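## Task

Get the yellow sponge inside the bin marked F6, with no part of it sticking out past the bin's rim. The robot must not tip over or finish leaning. The sponge has to stay there on its own at the end, not because the robot is still holding or pressing it.

## Robot and tools

ROBOT. A Hello Robot Stretch 4, about 1.6 m tall, with a single arm. It has an omni-wheel base whose rim reaches at most 0.23 m from the base origin, a lift on a mast, an arm that telescopes forward, a wrist with yaw, pitch and roll, and a two-finger gripper. Loose objects may occasionally get nudged by something outside the robot.

FRAMES. The base frame sits on the floor under the base centre: x forward, y left, z up. hand_pose is reported in this frame. It marks the point between the fingers, 0.015 m behind the tips, and may be slightly wrong. The odometry frame is the base frame as it was when the scene began.

execute_actions. Arguments: actions, a list holding one action or none, and cameras, a list drawn from head_camera, head_left_camera, head_right_camera, wrist_camera, all. Leaving cameras out, or passing null or ["all"], gives every camera. [] gives none. An empty actions list only returns the state and images. An action may contain base, joints, or both, plus optional pace and contact_limits. Alternatively it is {"end_of_arm": "enable_torque"} by itself. All motions in one action start at once.
- base: exactly one relative move, starting from where the base last measured itself. translate_m is a straight drive in metres, forward positive, -2 to 2. strafe_m is a sideways move in metres, left positive, -2 to 2. rotate_rad turns in place in radians, counter-clockwise (left) positive, -3.2 to 3.2.
- joints: absolute targets by name, each optional. lift_m 0 to 1.2 m. arm_m 0 to 0.55 m of extension. wrist_yaw_rad -1.134 to 4.276: 0 points ahead, positive turns left, 3.14 is folded back, and above 3.4 the arm may block it. wrist_pitch_rad -1.117 to 4.259: 0 is level, 1.57 points down. wrist_roll_rad -1.117 to 4.259: 0 puts the fingers level, and positive turns clockwise when viewed from behind. gripper_m 0 to 0.08 m, the finger gap. Done tolerances: ±0.004 for lift and arm, ±0.02 for yaw and roll, ±0.05 for pitch, ±0.002 for the gripper. A target outside its range is clamped and the result says so. Unknown keys or other bad values reject the whole call and nothing moves.
- pace: "slow", "default", "fast" or "max". Base speeds are 0.1, 0.3, 0.4 and 0.6 m/s, and turn rates are 1, 2, 3 and 4 rad/s. With the lift above 0.2 these drop, down to 0.3 m/s and 1 rad/s at 1.2 m. One action runs for at most 15 s.
- contact_limits: {"arm_m": value from 0 (lightest) to 0.75}, default 0.5. It sets how hard the arm may push before it halts.
A joint or the base that you leave out can keep pushing toward an earlier target without the status showing it. At the start, you can unfold the wrist by sending lift_m 0.4 together with wrist_yaw_rad 0.

wait: seconds, 0 to 10. Nothing new is commanded. It returns the state and images.
zoom_image: camera plus region [x0, y0, x1, y1] in pixels of that camera's latest full image, origin at the top left, at most 504x504.
finished_scene: scene, the number of the current scene. It ends the scene for good, and the result reports success and the next task. The goal must already hold. Replying without any tool call ends everything.

CAMERAS. head_camera (420x560) is on top of the mast, aimed forward and down; turn the base to look elsewhere. head_left_camera and head_right_camera are fisheyes (420x672) beside it, aimed more steeply down, and they show the base and arm. wrist_camera (616x392) looks along the fingers, with the tips near the bottom of its image. Calibration lines are approximate, and errors grow for the wrist camera when the arm is extended.

RESULT LINES. base_status and joint_status report how each motion ended. done: reached; for the base this only means the wheels turned. off_target: it stopped short and may still push. contact_stop_at_<key>: it met something; the part holds, or goes slack if it was the lift, arm or wheels, and a slack lift may sink. limit_stop_at_<name>: a built-in limit stopped it. limit_stop_at_tilt means the lean exceeds 6 degrees, and the lift, arm and wheels go slack and ignore commands. limit_stop_at_own_body means a self-collision was blocked; moving away still works. It is likely with pitch below -0.2 and roll below -0.4 or above 4. torque_fault: a wrist or gripper motor went limp; send enable_torque. on_its_own lists what you did not command, and "held at" is the held target. If a call in a reply reports a stop, later motion calls in that reply are skipped. lidar_m gives 12 distances in 30-degree sectors, counter-clockwise from straight ahead (4th is left, 7th behind, 10th right). "-" means nothing seen or closer than 0.25 m. It misses clear items and thin legs. wrist_depth_mm is a 7x7 grid of depths from 100 to 2000 mm. base_odometry counts wheel slip as motion. If turned_by_wheels and turned_by_imu differ by more than about 0.1 rad, the heading is off by roughly that gap. base_tilt is in degrees, with forward and right positive and about 1.5 degrees of fixed bias. motor_effort is a percentage with its peak in brackets. For wheel_0 to wheel_2, positive means turning right.

GRIPPING. Close to a gap smaller than the object. After contact the fingers only push slightly further. A reading staying above the command, or gripper effort moving away from 0, means something is held. off_target after closing means an object is between the fingers. If gripper effort stays beyond about 50, the motor faults and may drop the load.

AVOID. Tipping: no turning or driving with more than 1 kg held and arm_m above 0.2, especially at fast paces. No hard steady pushes or pulls, especially with the gripper high. Don't press the gripper into things with base or arm moves, which causes wrist faults. Avoid drops, slams and hard hits. While you are thinking between replies, the robot keeps holding your last command. Open the gripper and pull away so the sponge rests in the bin unaided before ending the scene.

Each tool is called after "Request:" as name([rows], argument=value, ...), one row to a line, values as JSON.

## Session

Request:
execute_actions(actions=[])

Scene clock: 0.00 s.
base_odometry: x=+0.000 y=+0.000 heading=+0.000 (m, m, rad; odometry frame)
turned_by_wheels: +0.000 (rad since the last result)
turned_by_imu: +0.000 (rad since the last result)
base_tilt: forward=+0.6 right=-0.3 (deg)
lidar_m: 1.00 0.98 1.08 1.74 2.04 0.89 0.70 0.68 0.81 0.84 0.83 0.95
base_status: not commanded
joint_positions: lift_m=+0.242 arm_m=+0.002 wrist_yaw_rad=+3.057 wrist_pitch_rad=+0.009 wrist_roll_rad=+0.003 gripper_m=+0.040
joint_status: not commanded
motor_effort: lift_m=+21 arm_m=-1 wrist_yaw_rad=-1 wrist_pitch_rad=-9 wrist_roll_rad=-2 gripper_m=+2 wheel_0=+0 wheel_1=+0 wheel_2=+0 (%)
hand_pose: x=-0.0319 y=+0.1050 z=+0.4183 quat_wxyz=(+0.042, -0.004, +0.002, +0.999) (m; base frame)
wrist_depth_mm: - 139 891 976 1078 1255 1983 / - 137 878 991 1098 1281 1983 / 107 140 254 976 1098 1255 1983 / 137 142 878 976 1138 1229 1983 / 723 798 878 976 1118 1281 1921 / 732 788 138 976 150 1281 1397 / 723 - - 960 - - 1042
pictures: head_camera, head_left_camera, head_right_camera, wrist_camera
Images, in order (width x height): head_camera 420x560, head_left_camera 420x672, head_right_camera 420x672, wrist_camera 616x392.

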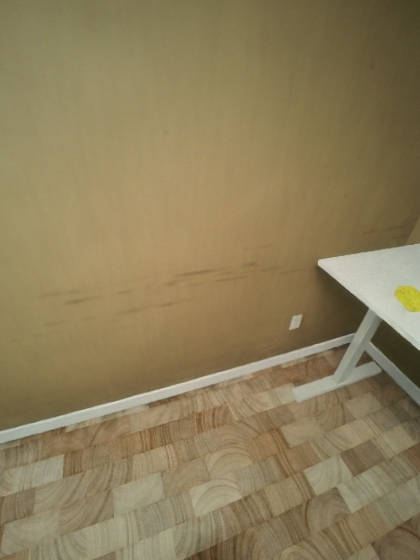

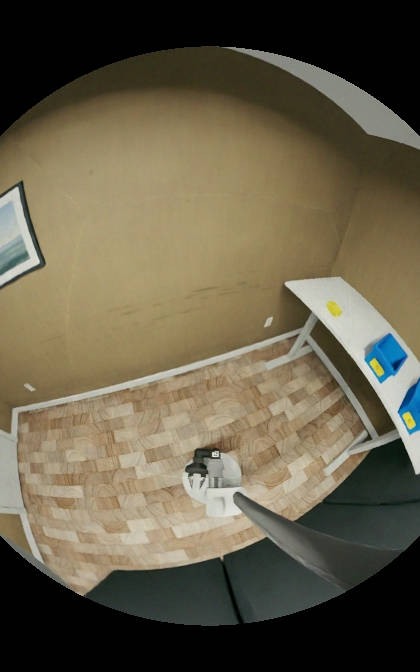

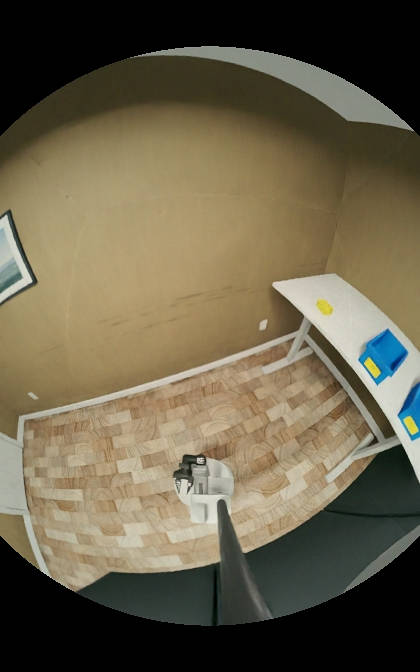

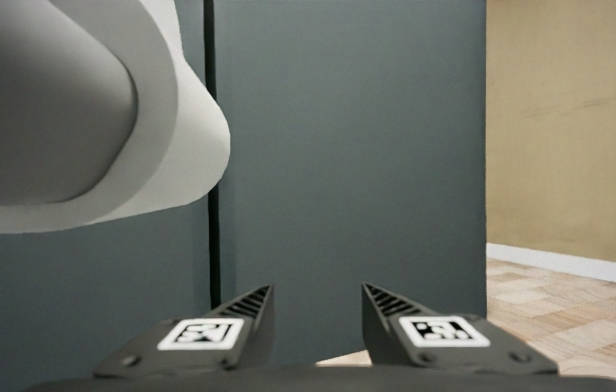

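Request:
execute_actions([
  {"base":{"rotate_rad":-1.3},"joints":{"lift_m":0.9,"wrist_yaw_rad":0,"gripper_m":0.08},"pace":"fast"},
])

Scene clock: 6.37 s.
base_odometry: x=+0.000 y=+0.000 heading=-1.300 (m, m, rad; odometry frame)
turned_by_wheels: -1.300 (rad since the last result)
turned_by_imu: -1.312 (rad since the last result)
base_tilt: forward=+0.6 right=-0.3 (deg)
lidar_m: 0.83 0.85 1.05 0.98 0.99 1.27 2.05 1.15 0.77 0.69 0.70 0.92
base_status: done
joint_positions: lift_m=+0.900 arm_m=+0.002 wrist_yaw_rad=+0.000 wrist_pitch_rad=+0.009 wrist_roll_rad=+0.003 gripper_m=+0.080
joint_status: all done
motor_effort: lift_m=+24(28) arm_m=-1(1) wrist_yaw_rad=-2(7) wrist_pitch_rad=-8(8) wrist_roll_rad=-1(1) gripper_m=+4(5) wheel_0=+3(9) wheel_1=+1(7) wheel_2=+1(9) (%)
hand_pose: x=+0.3853 y=-0.0874 z=+1.0759 quat_wxyz=(+1.000, +0.002, +0.004, +0.000) (m; base frame)
wrist_depth_mm: 1366 1366 1397 1464 1499 1098 768 / 1366 1397 1464 1499 1499 1078 778 / 1397 1397 1430 1499 1464 1098 788 / 1366 1397 1430 1464 1464 1098 778 / 1060 676 683 831 715 946 778 / 699 627 647 1464 661 676 750 / - - 147 1499 1537 - -
pictures: head_camera, head_left_camera, head_right_camera, wrist_camera
camera_calibration (this result's frames):
wrist_camera: T_world_to_cam=[[0.00228522, -0.999876, 0.0156088, -0.101005], [-0.0340751, -0.0156776, -0.999296, 1.14183], [0.999417, 0.00175174, -0.0341067, -0.196239], [0, 0, 0, 1]] pos_world=[0.235264, -0.0827471, 1.13591]
Images, in order (width x height): head_camera 420x560, head_left_camera 420x672, head_right_camera 420x672, wrist_camera 616x392.

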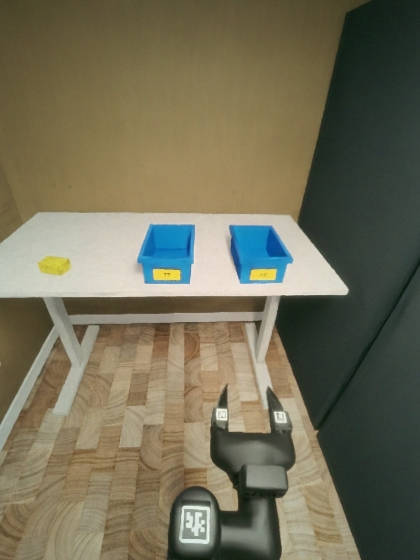

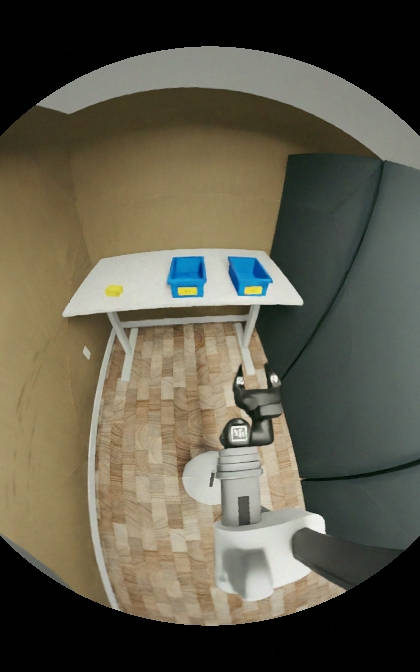

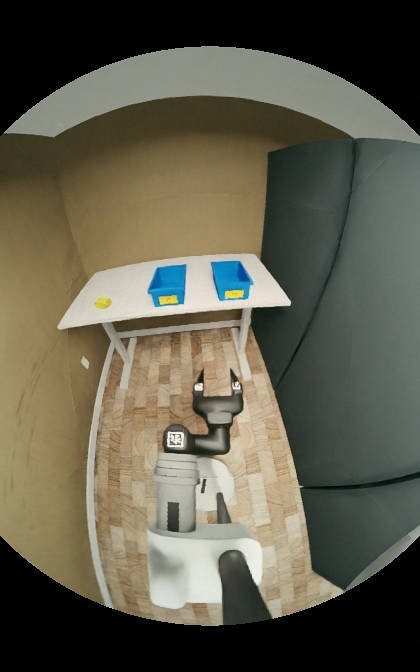

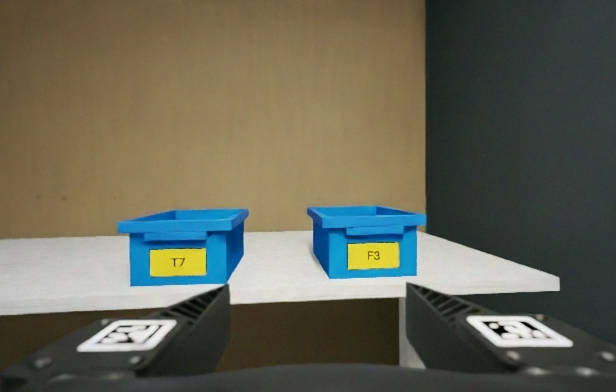

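Request:
execute_actions([
  {"base":{"strafe_m":0.66},"joints":{"lift_m":1.18,"wrist_pitch_rad":1.57},"pace":"fast"},
], cameras=["head_camera"])

Request:
execute_actions([
  {"base":{"translate_m":0.25},"joints":{"arm_m":0.4},"pace":"fast"},
])

Scene clock: 20.43 s.
base_odometry: x=+0.636 y=+0.177 heading=-1.300 (m, m, rad; odometry frame)
turned_by_wheels: +0.000 (rad since the last result)
turned_by_imu: +0.002 (rad since the last result)
base_tilt: forward=+0.6 right=-0.3 (deg)
lidar_m: 0.78 0.53 0.34 0.31 0.33 0.42 0.99 2.19 1.47 1.36 1.26 0.85
base_status: done
joint_positions: lift_m=+1.180 arm_m=+0.002 wrist_yaw_rad=+0.000 wrist_pitch_rad=+1.570 wrist_roll_rad=+0.003 gripper_m=+0.080
joint_status: all done
motor_effort: lift_m=+24(29) arm_m=-1(1) wrist_yaw_rad=-1(0) wrist_pitch_rad=-3(5) wrist_roll_rad=-1(2) gripper_m=+3(3) wheel_0=+0(13) wheel_1=-1(10) wheel_2=+1(0) (%)
hand_pose: x=+0.1728 y=-0.0874 z=+1.1452 quat_wxyz=(+0.707, +0.001, +0.707, -0.001) (m; base frame)
wrist_depth_mm: 691 1078 1281 1308 1336 1281 1308 / 668 1025 1308 1336 1336 1281 1308 / 654 991 1366 1336 1308 1281 1281 / 634 931 1336 1336 1336 1336 1336 / 627 904 1118 1118 1336 1308 1308 / 597 741 1118 1098 1336 1336 1336 / - - 147 1366 1366 - -
pictures: head_camera
Images, in order (width x height): head_camera 420x560.

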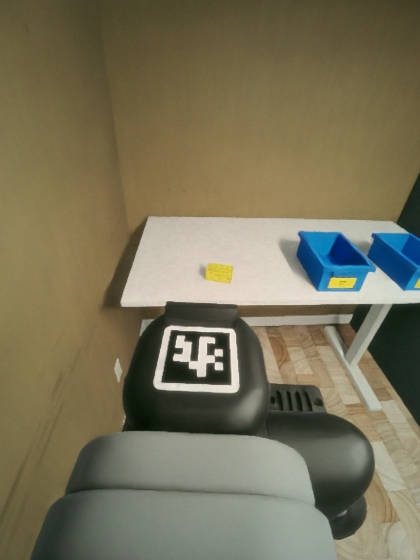

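Scene clock: 22.70 s.
base_odometry: x=+0.703 y=-0.064 heading=-1.299 (m, m, rad; odometry frame)
turned_by_wheels: +0.000 (rad since the last result)
turned_by_imu: +0.001 (rad since the last result)
base_tilt: forward=+0.6 right=-0.4 (deg)
lidar_m: 0.53 0.56 0.36 0.33 0.35 0.47 1.07 2.44 1.45 1.32 0.85 0.55
base_status: done
joint_positions: lift_m=+1.180 arm_m=+0.399 wrist_yaw_rad=+0.000 wrist_pitch_rad=+1.570 wrist_roll_rad=+0.003 gripper_m=+0.080
joint_status: all done
motor_effort: lift_m=+24(24) arm_m=+5(7) wrist_yaw_rad=-2(2) wrist_pitch_rad=+1(2) wrist_roll_rad=-1(1) gripper_m=+2(4) wheel_0=+2(7) wheel_1=+1(4) wheel_2=+1(10) (%)
hand_pose: x=+0.5702 y=-0.0874 z=+1.1452 quat_wxyz=(+0.707, +0.001, +0.707, -0.001) (m; base frame)
wrist_depth_mm: 343 345 342 342 343 340 340 / 345 343 300 298 343 342 340 / 347 345 345 345 343 343 343 / 349 349 347 345 345 343 347 / 351 347 347 1308 1336 1336 1308 / 683 842 1308 1308 1336 1308 1366 / - - 147 1118 1336 - -
pictures: head_camera, head_left_camera, head_right_camera, wrist_camera
camera_calibration (this result's frames):
wrist_camera: T_world_to_cam=[[0.0161462, -0.999868, -0.00185249, -0.0904734], [-0.999577, -0.0161863, 0.0241635, 0.595761], [-0.0241903, 0.00146156, -0.999706, 1.31078], [0, 0, 0, 1]] pos_world=[0.628678, -0.0827341, 1.29583]
Images, in order (width x height): head_camera 420x560, head_left_camera 420x672, head_right_camera 420x672, wrist_camera 616x392.

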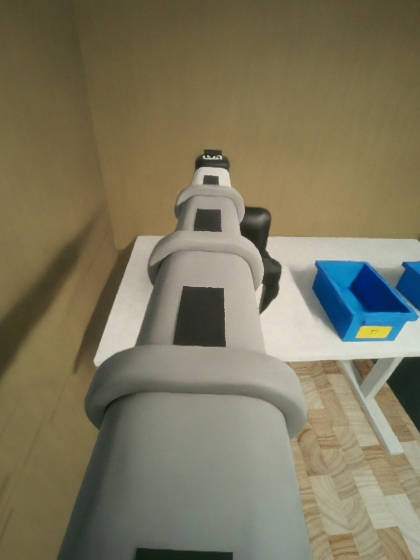

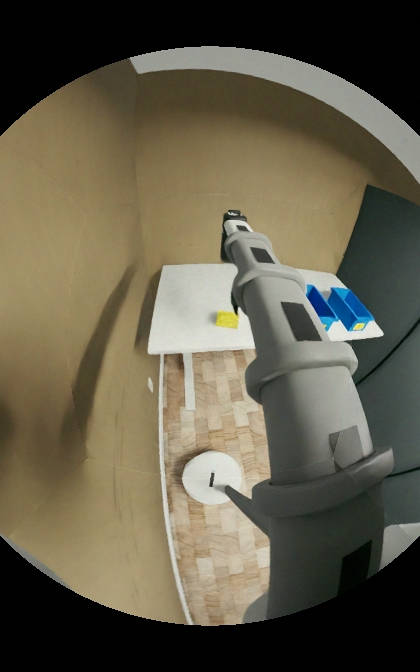

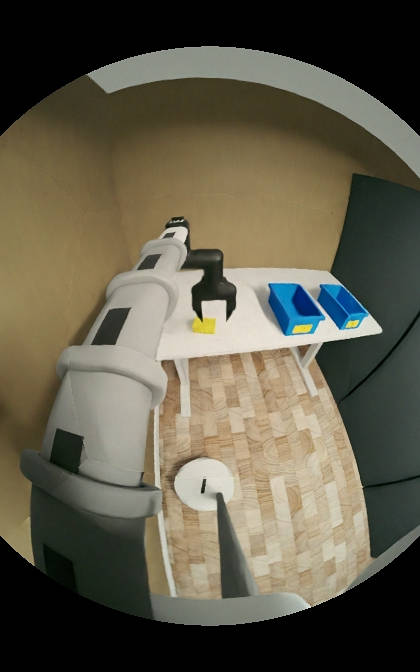

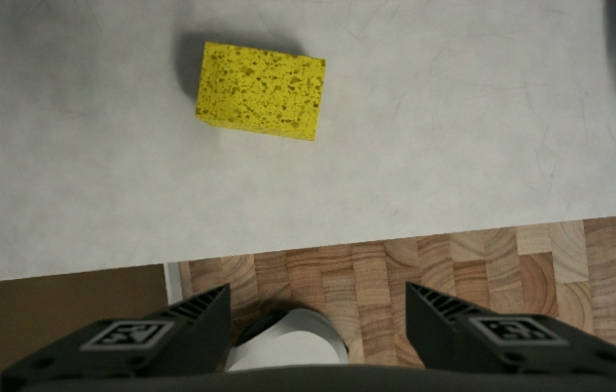

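Request:
execute_actions([
  {"base":{"rotate_rad":0.066},"joints":{"arm_m":0.536,"wrist_roll_rad":1.79,"lift_m":1.1}},
], cameras=["wrist_camera","head_right_camera"])

Scene clock: 32.37 s.
base_odometry: x=+0.703 y=-0.064 heading=-1.234 (m, m, rad; odometry frame)
turned_by_wheels: +0.066 (rad since the last result)
turned_by_imu: +0.068 (rad since the last result)
base_tilt: forward=+0.6 right=-0.3 (deg)
lidar_m: 0.52 0.51 0.35 0.35 0.34 0.50 1.33 1.98 1.43 1.32 0.76 0.56
base_status: done
joint_positions: lift_m=+1.100 arm_m=+0.535 wrist_yaw_rad=+0.000 wrist_pitch_rad=+1.570 wrist_roll_rad=+1.790 gripper_m=+0.080
joint_status: all done
motor_effort: lift_m=+15(23) arm_m=+6(7) wrist_yaw_rad=-2(2) wrist_pitch_rad=-1(1) wrist_roll_rad=+0(5) gripper_m=+4(3) wheel_0=-2(5) wheel_1=-1(3) wheel_2=-1(6) (%)
hand_pose: x=+0.7061 y=-0.0874 z=+1.0659 quat_wxyz=(+0.443, +0.552, +0.442, -0.551) (m; base frame)
wrist_depth_mm: 263 263 263 263 262 1229 1182 / 263 265 264 264 264 1229 1229 / 266 266 264 264 264 265 1008 / 267 266 266 220 265 266 1025 / 268 270 267 222 266 266 1205 / 270 270 267 222 222 266 1098 / - - 147 270 270 - -
pictures: head_right_camera, wrist_camera
camera_calibration (this result's frames):
wrist_camera: T_world_to_cam=[[-0.9801, 0.198485, -0.00271925, 0.716314], [0.198355, 0.979803, 0.0253191, -0.0264907], [0.00768979, 0.0242758, -0.999676, 1.21431], [0, 0, 0, 1]] pos_world=[0.697976, -0.145701, 1.21654]
Images, in order (width x height): head_right_camera 420x672, wrist_camera 616x392.

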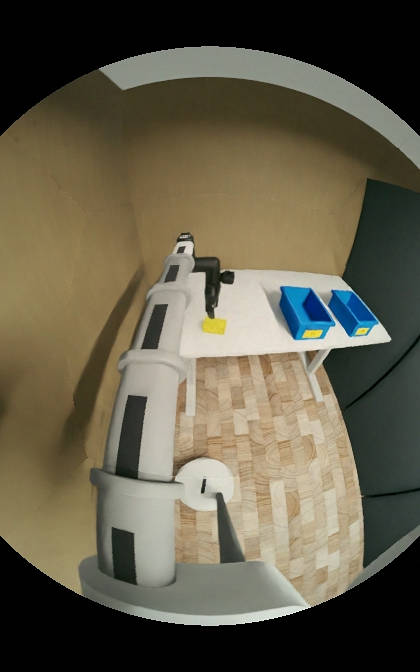

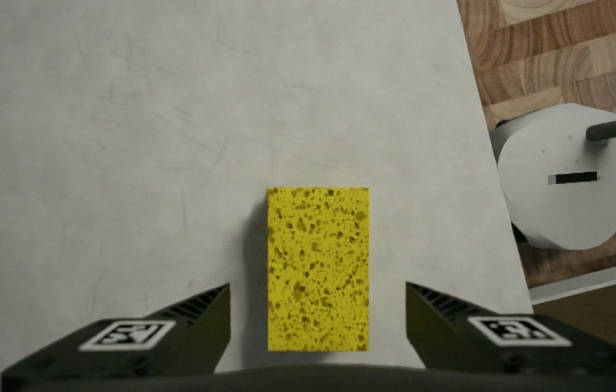

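Request:
execute_actions([
  {"joints":{"lift_m":1.012}},
], cameras=["wrist_camera"])

Request:
execute_actions([
  {"joints":{"gripper_m":0.045}},
], cameras=["wrist_camera"])

Request:
execute_actions([
  {"joints":{"lift_m":1.08}},
], cameras=["wrist_camera"])

Scene clock: 40.70 s.
base_odometry: x=+0.703 y=-0.064 heading=-1.234 (m, m, rad; odometry frame)
turned_by_wheels: +0.000 (rad since the last result)
turned_by_imu: +0.002 (rad since the last result)
base_tilt: forward=+0.6 right=-0.3 (deg)
lidar_m: 0.55 0.50 0.37 0.33 0.35 0.49 1.30 1.98 1.41 1.32 0.80 0.55
base_status: not commanded
joint_positions: lift_m=+1.012 arm_m=+0.535 wrist_yaw_rad=+0.000 wrist_pitch_rad=+1.570 wrist_roll_rad=+1.790 gripper_m=+0.080
joint_status: all done
motor_effort: lift_m=+14(12) arm_m=+6(6) wrist_yaw_rad=-2(2) wrist_pitch_rad=+3(1) wrist_roll_rad=+0(0) gripper_m=+3(3) wheel_0=-2(2) wheel_1=-1(1) wheel_2=-1(1) (%)
hand_pose: x=+0.7061 y=-0.0874 z=+0.9780 quat_wxyz=(+0.443, +0.552, +0.442, -0.551) (m; base frame)
wrist_depth_mm: 176 176 175 175 175 174 1118 / 177 177 176 175 175 175 175 / 177 177 176 177 176 176 176 / 178 178 178 132 176 176 176 / 180 179 178 132 132 177 177 / 180 179 135 133 133 178 178 / - - 133 133 133 - -
pictures: wrist_camera
camera_calibration (this result's frames):
wrist_camera: T_world_to_cam=[[-0.980098, 0.198497, -0.00271913, 0.716075], [0.198366, 0.979801, 0.0253191, -0.0242713], [0.00768995, 0.0242758, -0.999676, 1.12636], [0, 0, 0, 1]] pos_world=[0.697976, -0.1457, 1.12855]
Images, in order (width x height): wrist_camera 616x392.

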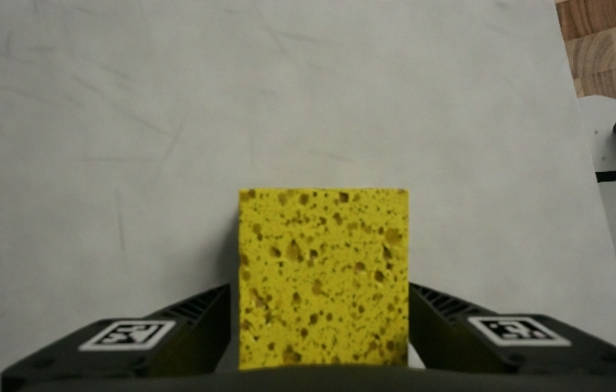

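Scene clock: 41.70 s.
base_odometry: x=+0.703 y=-0.064 heading=-1.234 (m, m, rad; odometry frame)
turned_by_wheels: +0.000 (rad since the last result)
turned_by_imu: +0.000 (rad since the last result)
base_tilt: forward=+0.6 right=-0.3 (deg)
lidar_m: 0.53 0.50 0.36 0.33 0.36 0.51 1.33 1.98 1.42 1.34 0.80 0.59
base_status: not commanded
joint_positions: lift_m=+1.012 arm_m=+0.535 wrist_yaw_rad=+0.000 wrist_pitch_rad=+1.570 wrist_roll_rad=+1.790 gripper_m=+0.059
joint_status: gripper_m off_target (ended at +0.059, target +0.045)
on_its_own: gripper_m is held at +0.054, not at your +0.045, by its contact guard: the fingers met something
motor_effort: lift_m=+14(14) arm_m=+6(6) wrist_yaw_rad=-2(2) wrist_pitch_rad=+1(1) wrist_roll_rad=-1(0) gripper_m=-36(34) wheel_0=-2(2) wheel_1=-1(1) wheel_2=-1(1) (%)
hand_pose: x=+0.7061 y=-0.0874 z=+0.9780 quat_wxyz=(+0.443, +0.552, +0.442, -0.551) (m; base frame)
wrist_depth_mm: 176 175 175 175 174 174 1098 / 177 177 176 176 176 174 175 / 177 177 177 176 176 176 175 / 178 178 177 132 176 176 176 / 179 179 178 132 133 177 177 / 180 179 133 133 133 178 178 / 180 - 129 133 133 - -
pictures: wrist_camera
camera_calibration (this result's frames):
wrist_camera: T_world_to_cam=[[-0.980091, 0.198531, -0.00271913, 0.716073], [0.1984, 0.979794, 0.0253191, -0.0242962], [0.0076908, 0.0242755, -0.999676, 1.12636], [0, 0, 0, 1]] pos_world=[0.697975, -0.1457, 1.12855]
Images, in order (width x height): wrist_camera 616x392.

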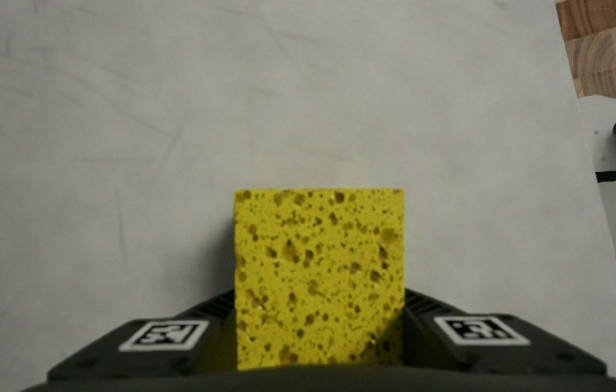

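Scene clock: 42.93 s.
base_odometry: x=+0.703 y=-0.064 heading=-1.234 (m, m, rad; odometry frame)
turned_by_wheels: +0.000 (rad since the last result)
turned_by_imu: +0.000 (rad since the last result)
base_tilt: forward=+0.6 right=-0.2 (deg)
lidar_m: 0.53 0.55 0.38 0.34 0.37 0.49 1.37 1.99 1.39 1.34 0.82 0.61
base_status: not commanded
joint_positions: lift_m=+1.080 arm_m=+0.535 wrist_yaw_rad=+0.000 wrist_pitch_rad=+1.570 wrist_roll_rad=+1.790 gripper_m=+0.059
joint_status: all done
on_its_own: gripper_m is held at +0.054, not at your +0.045, by its contact guard: the fingers met something
motor_effort: lift_m=+25(27) arm_m=+6(6) wrist_yaw_rad=-2(2) wrist_pitch_rad=+0(0) wrist_roll_rad=+0(1) gripper_m=-33(34) wheel_0=-2(2) wheel_1=-1(1) wheel_2=-1(1) (%)
hand_pose: x=+0.7061 y=-0.0874 z=+1.0451 quat_wxyz=(+0.443, +0.552, +0.442, -0.551) (m; base frame)
wrist_depth_mm: 243 242 242 240 242 1205 1205 / 244 243 244 243 242 242 1182 / 245 244 244 244 243 242 976 / 246 246 245 132 244 244 1008 / 246 247 246 133 133 244 1182 / 248 249 133 132 133 246 1060 / 249 - 129 133 133 - -
pictures: wrist_camera
camera_calibration (this result's frames):
wrist_camera: T_world_to_cam=[[-0.980091, 0.198531, -0.00271913, 0.716257], [0.1984, 0.979794, 0.0253191, -0.0259968], [0.0076908, 0.0242755, -0.999676, 1.19349], [0, 0, 0, 1]] pos_world=[0.697976, -0.1457, 1.19571]
Images, in order (width x height): wrist_camera 616x392.

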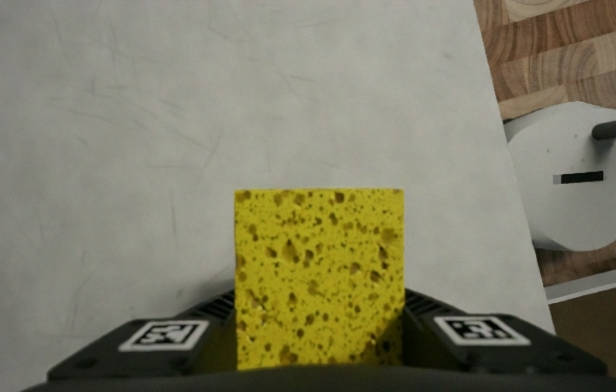

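Request:
execute_actions([
  {"base":{"translate_m":-0.3},"joints":{"arm_m":0.02,"wrist_roll_rad":0},"pace":"fast"},
], cameras=[])

Request:
execute_actions([
  {"base":{"rotate_rad":-2.6},"joints":{"lift_m":0.5},"pace":"fast"},
], cameras=["head_camera","head_left_camera"])

Scene clock: 51.07 s.
base_odometry: x=+0.604 y=+0.219 heading=-1.234 (m, m, rad; odometry frame)
turned_by_wheels: +0.000 (rad since the last result)
turned_by_imu: +0.002 (rad since the last result)
base_tilt: forward=+0.6 right=-0.4 (deg)
lidar_m: 0.83 0.52 0.38 0.32 0.35 0.49 1.29 2.15 1.39 1.34 1.25 0.88
base_status: done
joint_positions: lift_m=+1.080 arm_m=+0.021 wrist_yaw_rad=+0.000 wrist_pitch_rad=+1.571 wrist_roll_rad=+0.000 gripper_m=+0.059
joint_status: all done
on_its_own: gripper_m is held at +0.054, not at your +0.045, by its contact guard: the fingers met something
motor_effort: lift_m=+24(25) arm_m=-6(4) wrist_yaw_rad=+0(3) wrist_pitch_rad=-2(1) wrist_roll_rad=-3(2) gripper_m=-35(33) wheel_0=-3(10) wheel_1=+0(2) wheel_2=+0(9) (%)
hand_pose: x=+0.1919 y=-0.0874 z=+1.0452 quat_wxyz=(+0.707, +0.000, +0.707, +0.000) (m; base frame)
wrist_depth_mm: 661 1008 1229 1182 1182 1205 1182 / 647 976 1229 1205 1205 1182 1205 / 640 960 1182 1229 1182 1205 1229 / 634 946 1205 132 1229 1205 1205 / 627 931 1008 132 133 1182 1229 / 621 809 133 133 133 1229 1205 / 591 - 129 133 133 - -
pictures: none
No camera images: the call's "cameras" was empty. Leave "cameras" out to get every camera's image.

Scene clock: 54.27 s.
base_odometry: x=+0.604 y=+0.219 heading=+2.450 (m, m, rad; odometry frame)
turned_by_wheels: -2.599 (rad since the last result)
turned_by_imu: -2.626 (rad since the last result)
base_tilt: forward=+0.6 right=-0.3 (deg)
lidar_m: 2.13 1.43 1.33 1.23 0.87 0.83 0.51 0.34 0.33 0.35 0.50 1.27
base_status: done
joint_positions: lift_m=+0.500 arm_m=+0.021 wrist_yaw_rad=+0.000 wrist_pitch_rad=+1.570 wrist_roll_rad=+0.000 gripper_m=+0.059
joint_status: all done
on_its_own: gripper_m is held at +0.054, not at your +0.045, by its contact guard: the fingers met something
motor_effort: lift_m=+15(21) arm_m=-6(6) wrist_yaw_rad=-2(1) wrist_pitch_rad=+0(3) wrist_roll_rad=-2(2) gripper_m=-33(33) wheel_0=+4(8) wheel_1=+2(8) wheel_2=+2(5) (%)
hand_pose: x=+0.1921 y=-0.0874 z=+0.4659 quat_wxyz=(+0.707, +0.000, +0.707, +0.000) (m; base frame)
wrist_depth_mm: 627 615 621 615 609 609 615 / 621 621 621 615 615 609 615 / 627 627 627 621 615 627 621 / 634 627 627 132 621 621 615 / 627 627 407 132 133 621 569 / 634 413 133 133 133 627 530 / 634 - 129 133 133 - -
pictures: head_camera, head_left_camera
Images, in order (width x height): head_camera 420x560, head_left_camera 420x672.

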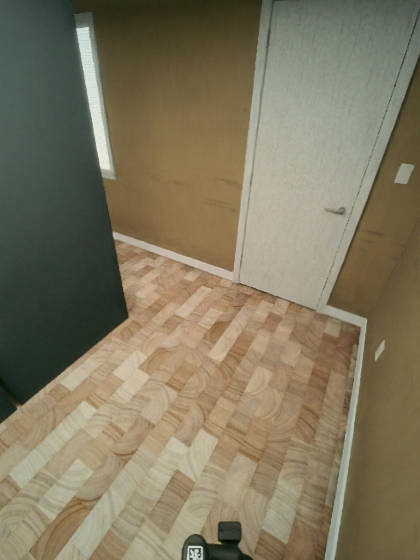

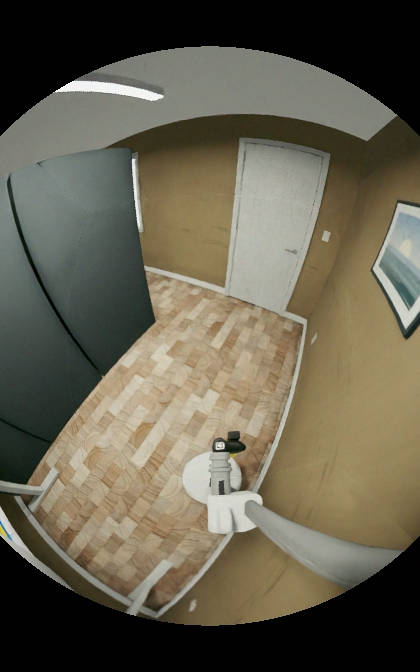

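Request:
execute_actions([
  {"base":{"translate_m":1.88},"pace":"max"},
], cameras=[])

Request:
execute_actions([
  {"base":{"rotate_rad":1.05},"pace":"fast"},
], cameras=["head_camera","head_left_camera"])

Scene clock: 65.57 s.
base_odometry: x=-0.845 y=+1.418 heading=+2.450 (m, m, rad; odometry frame)
turned_by_wheels: +0.000 (rad since the last result)
turned_by_imu: +0.002 (rad since the last result)
base_tilt: forward=+0.6 right=-0.3 (deg)
lidar_m: 0.46 0.62 1.50 0.71 0.67 1.66 1.84 1.30 1.23 0.62 0.42 0.40
base_status: done
joint_positions: lift_m=+0.500 arm_m=+0.021 wrist_yaw_rad=+0.000 wrist_pitch_rad=+1.570 wrist_roll_rad=+0.000 gripper_m=+0.059
joint_status: not commanded
on_its_own: gripper_m is held at +0.054, not at your +0.045, by its contact guard: the fingers met something
motor_effort: lift_m=+15(15) arm_m=-5(6) wrist_yaw_rad=-2(2) wrist_pitch_rad=-2(1) wrist_roll_rad=-2(3) gripper_m=-32(34) wheel_0=+1(10) wheel_1=+1(9) wheel_2=+0(13) (%)
hand_pose: x=+0.1920 y=-0.0874 z=+0.4659 quat_wxyz=(+0.707, +0.000, +0.707, +0.000) (m; base frame)
wrist_depth_mm: 621 621 621 525 415 327 255 / 621 621 615 615 525 382 317 / 627 627 627 609 621 559 427 / 634 627 627 132 615 615 621 / 634 627 413 132 133 621 621 / 627 413 133 133 133 627 621 / 634 - 129 133 133 - -
pictures: none
No camera images: the call's "cameras" was empty. Leave "cameras" out to get every camera's image.

Scene clock: 67.03 s.
base_odometry: x=-0.844 y=+1.418 heading=-2.783 (m, m, rad; odometry frame)
turned_by_wheels: +1.050 (rad since the last result)
turned_by_imu: +1.062 (rad since the last result)
base_tilt: forward=+0.6 right=-0.3 (deg)
lidar_m: 1.54 0.72 0.66 1.68 1.81 1.29 1.23 0.62 0.44 0.41 0.44 0.63
base_status: done
joint_positions: lift_m=+0.500 arm_m=+0.021 wrist_yaw_rad=+0.000 wrist_pitch_rad=+1.570 wrist_roll_rad=+0.000 gripper_m=+0.059
joint_status: not commanded
on_its_own: gripper_m is held at +0.054, not at your +0.045, by its contact guard: the fingers met something
motor_effort: lift_m=+15(15) arm_m=-6(5) wrist_yaw_rad=-2(2) wrist_pitch_rad=-1(0) wrist_roll_rad=-2(2) gripper_m=-34(33) wheel_0=-2(9) wheel_1=+1(6) wheel_2=-1(9) (%)
hand_pose: x=+0.1920 y=-0.0874 z=+0.4659 quat_wxyz=(+0.707, +0.000, +0.707, +0.000) (m; base frame)
wrist_depth_mm: 621 621 621 615 615 609 521 / 615 627 627 609 621 621 521 / 627 621 621 621 621 615 530 / 627 621 627 132 615 621 525 / 621 627 410 132 133 621 539 / 627 413 133 133 133 627 535 / 640 - 129 134 133 - -
pictures: head_camera, head_left_camera
Images, in order (width x height): head_camera 420x560, head_left_camera 420x672.

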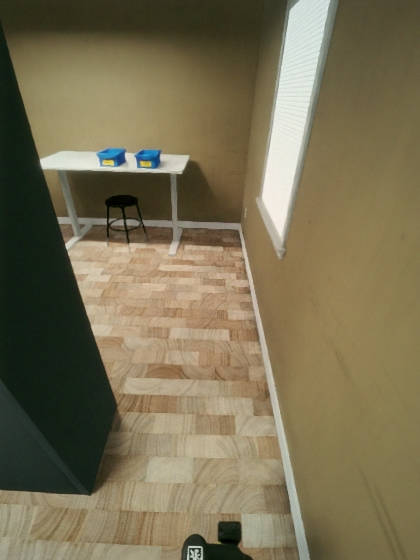

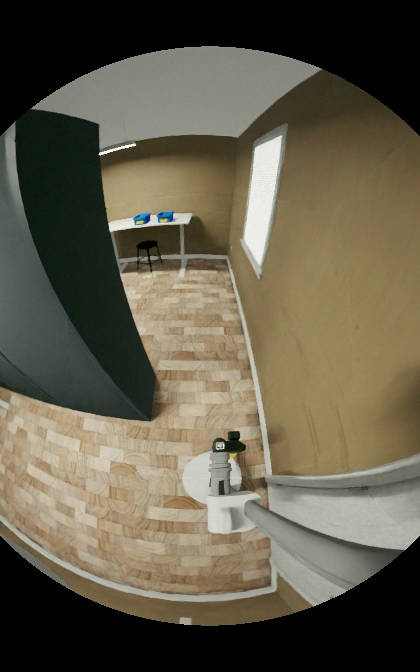

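Table foot is ~2.8 m ahead.

Request:
zoom_image(camera="head_camera", region=[40, 130, 200, 190])

Request:
execute_actions([
  {"base":{"translate_m":2.0},"pace":"max"},
], cameras=["head_camera","head_left_camera"])

Region (40, 130, 200, 190) of head_camera's 420x560 image, scaled by 3.150, with more detail than that image has; it fills the top 189 rows of this view, and the rest is white.

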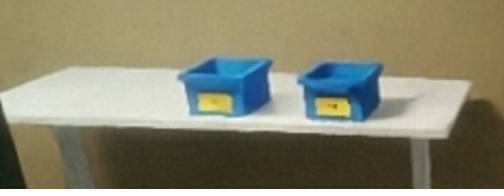

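Scene clock: 76.37 s.
base_odometry: x=-2.717 y=+0.716 heading=-2.783 (m, m, rad; odometry frame)
turned_by_wheels: +0.000 (rad since the last result)
turned_by_imu: +0.002 (rad since the last result)
base_tilt: forward=+0.6 right=-0.3 (deg)
lidar_m: 1.16 0.70 0.90 2.51 1.55 1.20 1.73 0.54 0.40 0.36 0.38 0.58
base_status: done
joint_positions: lift_m=+0.500 arm_m=+0.021 wrist_yaw_rad=+0.000 wrist_pitch_rad=+1.570 wrist_roll_rad=+0.000 gripper_m=+0.059
joint_status: not commanded
on_its_own: gripper_m is held at +0.054, not at your +0.045, by its contact guard: the fingers met something
motor_effort: lift_m=+15(15) arm_m=-5(5) wrist_yaw_rad=-1(2) wrist_pitch_rad=+0(0) wrist_roll_rad=-2(2) gripper_m=-33(33) wheel_0=+1(9) wheel_1=-1(8) wheel_2=+2(13) (%)
hand_pose: x=+0.1920 y=-0.0874 z=+0.4659 quat_wxyz=(+0.707, +0.000, +0.707, +0.000) (m; base frame)
wrist_depth_mm: 615 621 621 615 609 609 477 / 621 621 621 609 615 615 484 / 621 621 634 615 627 615 488 / 621 634 621 132 621 621 492 / 627 634 407 132 133 627 496 / 634 413 133 133 133 627 488 / 634 - 129 134 133 - -
pictures: head_camera, head_left_camera
Images, in order (width x height): head_camera 420x560, head_left_camera 420x672.

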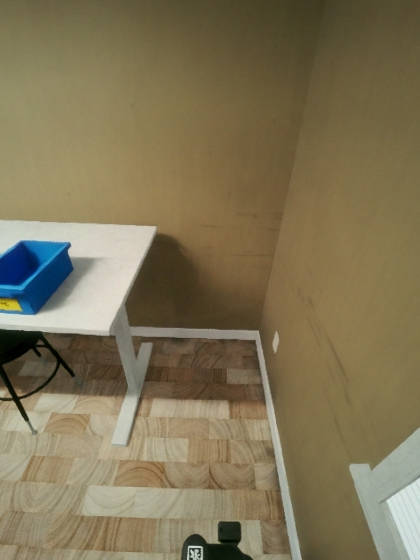

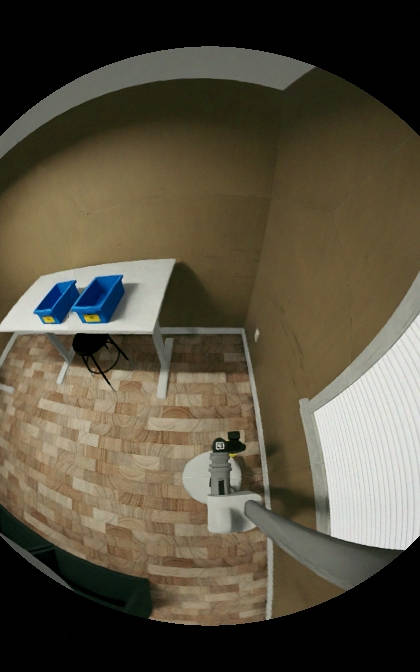

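Request:
zoom_image(camera="head_left_camera", region=[20, 270, 140, 340])

Region (20, 270, 140, 340) of head_left_camera's 420x672 image, scaled by 4.200, with more detail than that image has; it fills the top 294 rows of this view, and the rest is white.

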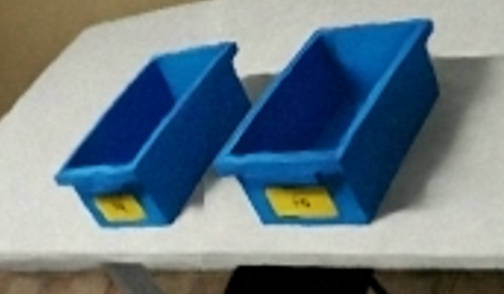

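Request:
execute_actions([
  {"base":{"strafe_m":0.74},"joints":{"lift_m":0.8},"pace":"fast"},
], cameras=["head_camera"])

Request:
zoom_image(camera="head_camera", region=[60, 200, 320, 360])

Scene clock: 87.10 s.
base_odometry: x=-2.458 y=+0.023 heading=-2.783 (m, m, rad; odometry frame)
turned_by_wheels: +0.000 (rad since the last result)
turned_by_imu: +0.002 (rad since the last result)
base_tilt: forward=+0.6 right=-0.2 (deg)
lidar_m: 0.62 0.66 0.92 1.78 1.58 1.14 1.08 1.72 1.17 1.10 1.13 0.64
base_status: done
joint_positions: lift_m=+0.800 arm_m=+0.021 wrist_yaw_rad=+0.000 wrist_pitch_rad=+1.570 wrist_roll_rad=+0.000 gripper_m=+0.059
joint_status: all done
on_its_own: gripper_m is held at +0.054, not at your +0.045, by its contact guard: the fingers met something
motor_effort: lift_m=+24(28) arm_m=-5(5) wrist_yaw_rad=-1(1) wrist_pitch_rad=+0(0) wrist_roll_rad=-2(2) gripper_m=-33(35) wheel_0=+1(14) wheel_1=+0(14) wheel_2=+0(0) (%)
hand_pose: x=+0.1920 y=-0.0874 z=+0.7652 quat_wxyz=(+0.707, +0.000, +0.707, +0.000) (m; base frame)
wrist_depth_mm: 931 931 917 917 917 904 917 / 917 931 931 946 931 904 917 / 931 931 931 931 917 917 917 / 931 946 931 132 931 931 931 / 946 946 707 132 133 946 917 / 917 931 133 133 133 917 931 / 946 - 129 134 133 - -
pictures: head_camera
Images, in order (width x height): head_camera 420x560.

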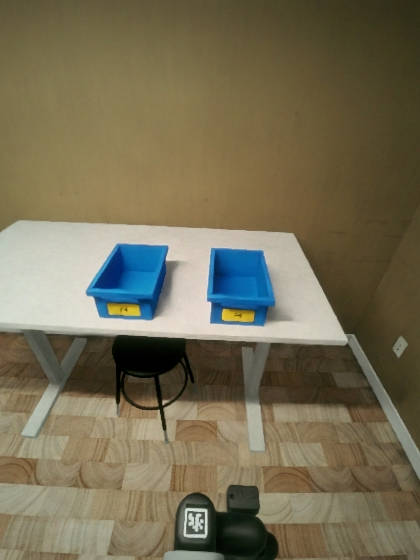

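Region (60, 200, 320, 360) of head_camera's 420x560 image, scaled by 1.938, with more detail than that image has; it fills the top 310 rows of this view, and the rest is white.

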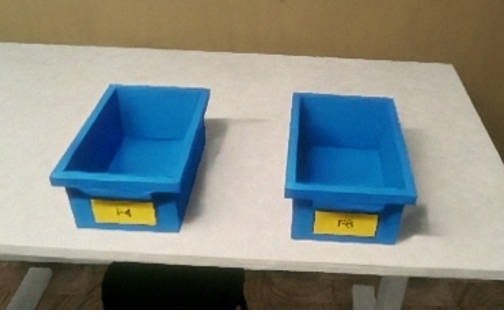

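Request:
zoom_image(camera="head_camera", region=[215, 300, 265, 330])

Request:
execute_actions([
  {"joints":{"lift_m":1.2},"base":{"translate_m":0.2},"pace":"fast"},
], cameras=[])

Request:
execute_actions([
  {"joints":{"arm_m":0.22},"pace":"fast"},
], cameras=["wrist_camera","head_right_camera"])

Region (215, 300, 265, 330) of head_camera's 420x560 image, scaled by 10.080, with more detail than that image has; it fills the top 302 rows of this view, and the rest is white.

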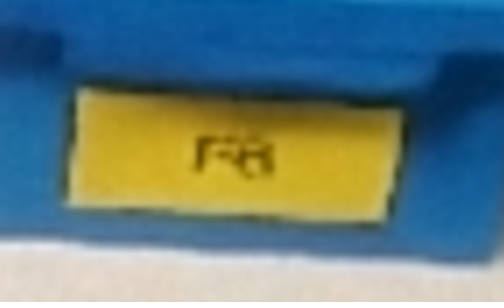

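Scene clock: 94.77 s.
base_odometry: x=-2.645 y=-0.048 heading=-2.783 (m, m, rad; odometry frame)
turned_by_wheels: +0.000 (rad since the last result)
turned_by_imu: +0.002 (rad since the last result)
base_tilt: forward=+0.7 right=-0.2 (deg)
lidar_m: 0.43 0.46 0.64 1.78 1.85 1.35 1.25 1.67 1.19 1.08 1.18 0.44
base_status: done
joint_positions: lift_m=+1.198 arm_m=+0.021 wrist_yaw_rad=+0.000 wrist_pitch_rad=+1.570 wrist_roll_rad=+0.000 gripper_m=+0.059
joint_status: all done
joint sent to its limit — the command would take lift_m past its upper limit, so that joint was sent only as far as its limit.
on_its_own: gripper_m is held at +0.054, not at your +0.045, by its contact guard: the fingers met something
motor_effort: lift_m=+24(28) arm_m=-5(5) wrist_yaw_rad=-1(1) wrist_pitch_rad=-3(2) wrist_roll_rad=-2(2) gripper_m=-33(33) wheel_0=+1(8) wheel_1=+0(7) wheel_2=+0(11) (%)
hand_pose: x=+0.1920 y=-0.0874 z=+1.1638 quat_wxyz=(+0.707, +0.000, +0.707, +0.000) (m; base frame)
wrist_depth_mm: 1308 768 1366 1336 1336 1308 1308 / 1366 1308 1336 1336 1336 1336 1336 / 1336 1336 1366 1336 1336 1336 1336 / 1336 1366 1366 132 1366 1336 1308 / 1366 1336 1336 132 133 1308 1366 / 1366 1336 133 133 133 1366 1336 / 1366 - 129 134 133 - -
pictures: none
No camera images: the call's "cameras" was empty. Leave "cameras" out to get every camera's image.

Scene clock: 96.20 s.
base_odometry: x=-2.645 y=-0.048 heading=-2.783 (m, m, rad; odometry frame)
turned_by_wheels: +0.000 (rad since the last result)
turned_by_imu: +0.001 (rad since the last result)
base_tilt: forward=+0.7 right=-0.3 (deg)
lidar_m: 0.41 0.45 0.64 1.77 1.83 1.34 1.26 1.69 1.15 1.11 1.19 0.45
base_status: not commanded
joint_positions: lift_m=+1.198 arm_m=+0.219 wrist_yaw_rad=+0.000 wrist_pitch_rad=+1.570 wrist_roll_rad=+0.000 gripper_m=+0.059
joint_status: all done
on_its_own: gripper_m is held at +0.054, not at your +0.045, by its contact guard: the fingers met something
motor_effort: lift_m=+24(24) arm_m=+6(7) wrist_yaw_rad=-2(2) wrist_pitch_rad=-1(1) wrist_roll_rad=-1(2) gripper_m=-33(35) wheel_0=+1(1) wheel_1=+0(0) wheel_2=+0(0) (%)
hand_pose: x=+0.3901 y=-0.0874 z=+1.1638 quat_wxyz=(+0.707, +0.000, +0.707, +0.000) (m; base frame)
wrist_depth_mm: 359 364 282 357 359 359 359 / 355 366 250 359 362 359 364 / 366 366 362 364 364 362 362 / 1366 1366 1366 132 366 1336 1336 / 1366 1336 1336 132 133 1336 1308 / 1366 1397 133 133 133 1336 1308 / 1336 - 129 133 133 - -
pictures: head_right_camera, wrist_camera
camera_calibration (this result's frames):
wrist_camera: T_world_to_cam=[[0.0192223, -0.999814, -0.00185037, -0.0887294], [-0.999521, -0.0192614, 0.0242136, 0.414983], [-0.0242447, 0.00138405, -0.999705, 1.3251], [0, 0, 0, 1]] pos_world=[0.448616, -0.0825537, 1.3145]
Images, in order (width x height): head_right_camera 420x672, wrist_camera 616x392.

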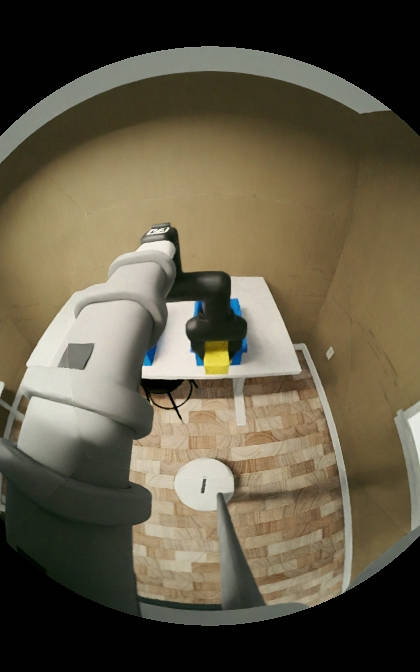

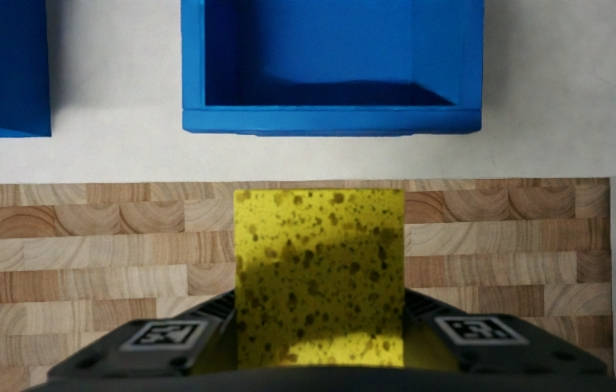

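Request:
execute_actions([
  {"joints":{"arm_m":0.0,"wrist_pitch_rad":1.15},"pace":"fast"},
], cameras=["wrist_camera"])

Scene clock: 106.10 s.
base_odometry: x=-2.645 y=-0.048 heading=-2.783 (m, m, rad; odometry frame)
turned_by_wheels: +0.000 (rad since the last result)
turned_by_imu: +0.002 (rad since the last result)
base_tilt: forward=+0.6 right=-0.3 (deg)
lidar_m: 0.42 0.43 0.64 1.76 1.84 1.36 1.27 1.66 1.18 1.08 1.17 0.44
base_status: not commanded
joint_positions: lift_m=+1.198 arm_m=+0.003 wrist_yaw_rad=+0.000 wrist_pitch_rad=+1.152 wrist_roll_rad=+0.000 gripper_m=+0.059
joint_status: all done
joint sent to its limit — the command would take arm_m past its lower limit, so that joint was sent only as far as its limit.
on_its_own: gripper_m is held at +0.054, not at your +0.045, by its contact guard: the fingers met something
motor_effort: lift_m=+24(24) arm_m=-6(5) wrist_yaw_rad=+0(3) wrist_pitch_rad=-5(7) wrist_roll_rad=-2(2) gripper_m=-33(34) wheel_0=+1(1) wheel_1=+0(0) wheel_2=+0(1) (%)
hand_pose: x=+0.2601 y=-0.0874 z=+1.1823 quat_wxyz=(+0.839, +0.000, +0.545, +0.000) (m; base frame)
wrist_depth_mm: 512 521 521 525 484 525 1255 / 387 488 477 368 389 488 492 / 455 462 462 452 449 455 455 / 1499 1182 904 132 1430 1464 1430 / 1430 1397 1366 133 133 1366 1397 / 1336 1308 133 132 132 1308 1336 / 1255 - 129 134 133 - -
pictures: wrist_camera
camera_calibration (this result's frames):
wrist_camera: T_world_to_cam=[[0.0176757, -0.999826, 0.00595623, -0.0950479], [-0.923239, -0.018608, -0.383775, 0.747086], [0.383819, 0.00128447, -0.923407, 1.14402], [0, 0, 0, 1]] pos_world=[0.252322, -0.082599, 1.34368]
Images, in order (width x height): wrist_camera 616x392.

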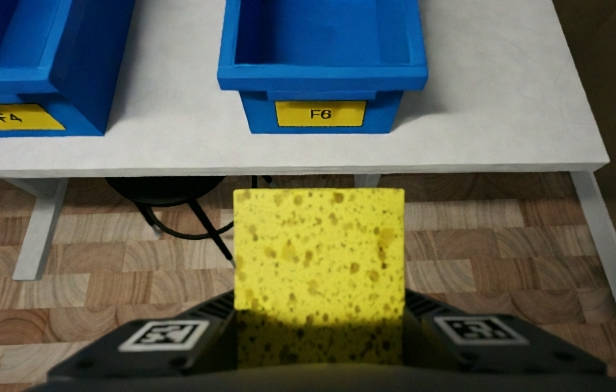

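Request:
execute_actions([
  {"base":{"strafe_m":-0.01},"joints":{"arm_m":0.44,"wrist_pitch_rad":1.57},"pace":"fast"},
], cameras=["wrist_camera","head_right_camera"])

Scene clock: 113.63 s.
base_odometry: x=-2.648 y=-0.038 heading=-2.782 (m, m, rad; odometry frame)
turned_by_wheels: +0.000 (rad since the last result)
turned_by_imu: +0.002 (rad since the last result)
base_tilt: forward=+0.7 right=-0.3 (deg)
lidar_m: 0.43 0.46 0.66 1.79 1.85 1.33 1.25 1.68 1.16 1.10 1.18 0.46
base_status: done
joint_positions: lift_m=+1.198 arm_m=+0.439 wrist_yaw_rad=+0.000 wrist_pitch_rad=+1.570 wrist_roll_rad=+0.000 gripper_m=+0.059
joint_status: all done
on_its_own: gripper_m is held at +0.054, not at your +0.045, by its contact guard: the fingers met something
motor_effort: lift_m=+24(24) arm_m=+6(1) wrist_yaw_rad=-2(0) wrist_pitch_rad=+1(1) wrist_roll_rad=-1(2) gripper_m=-33(33) wheel_0=+3(7) wheel_1=+2(8) wheel_2=-1(0) (%)
hand_pose: x=+0.6101 y=-0.0874 z=+1.1638 quat_wxyz=(+0.707, +0.000, +0.707, +0.000) (m; base frame)
wrist_depth_mm: 364 362 242 252 253 359 357 / 366 364 298 362 327 357 362 / 364 364 304 359 357 362 362 / 366 366 267 132 307 366 362 / 366 368 245 132 133 362 364 / 366 370 134 132 133 247 366 / 368 - 129 133 133 - -
pictures: head_right_camera, wrist_camera
camera_calibration (this result's frames):
wrist_camera: T_world_to_cam=[[0.0193455, -0.999811, -0.00185005, -0.0930334], [-0.999519, -0.0193846, 0.0242022, 0.634867], [-0.0242335, 0.00138096, -0.999705, 1.33043], [0, 0, 0, 1]] pos_world=[0.668603, -0.0825465, 1.3145]
Images, in order (width x height): head_right_camera 420x672, wrist_camera 616x392.

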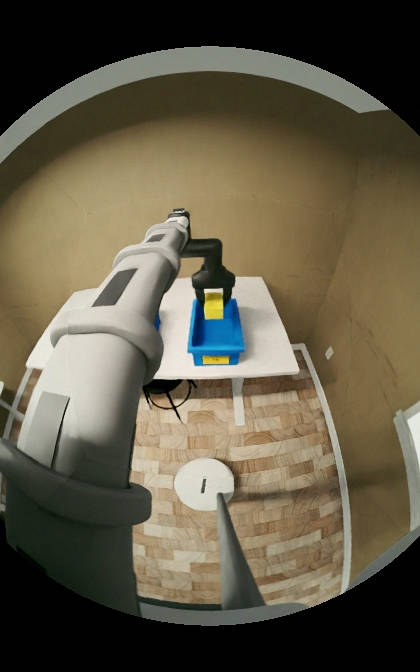

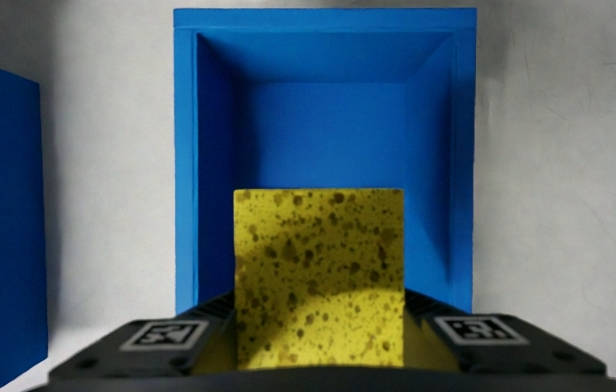

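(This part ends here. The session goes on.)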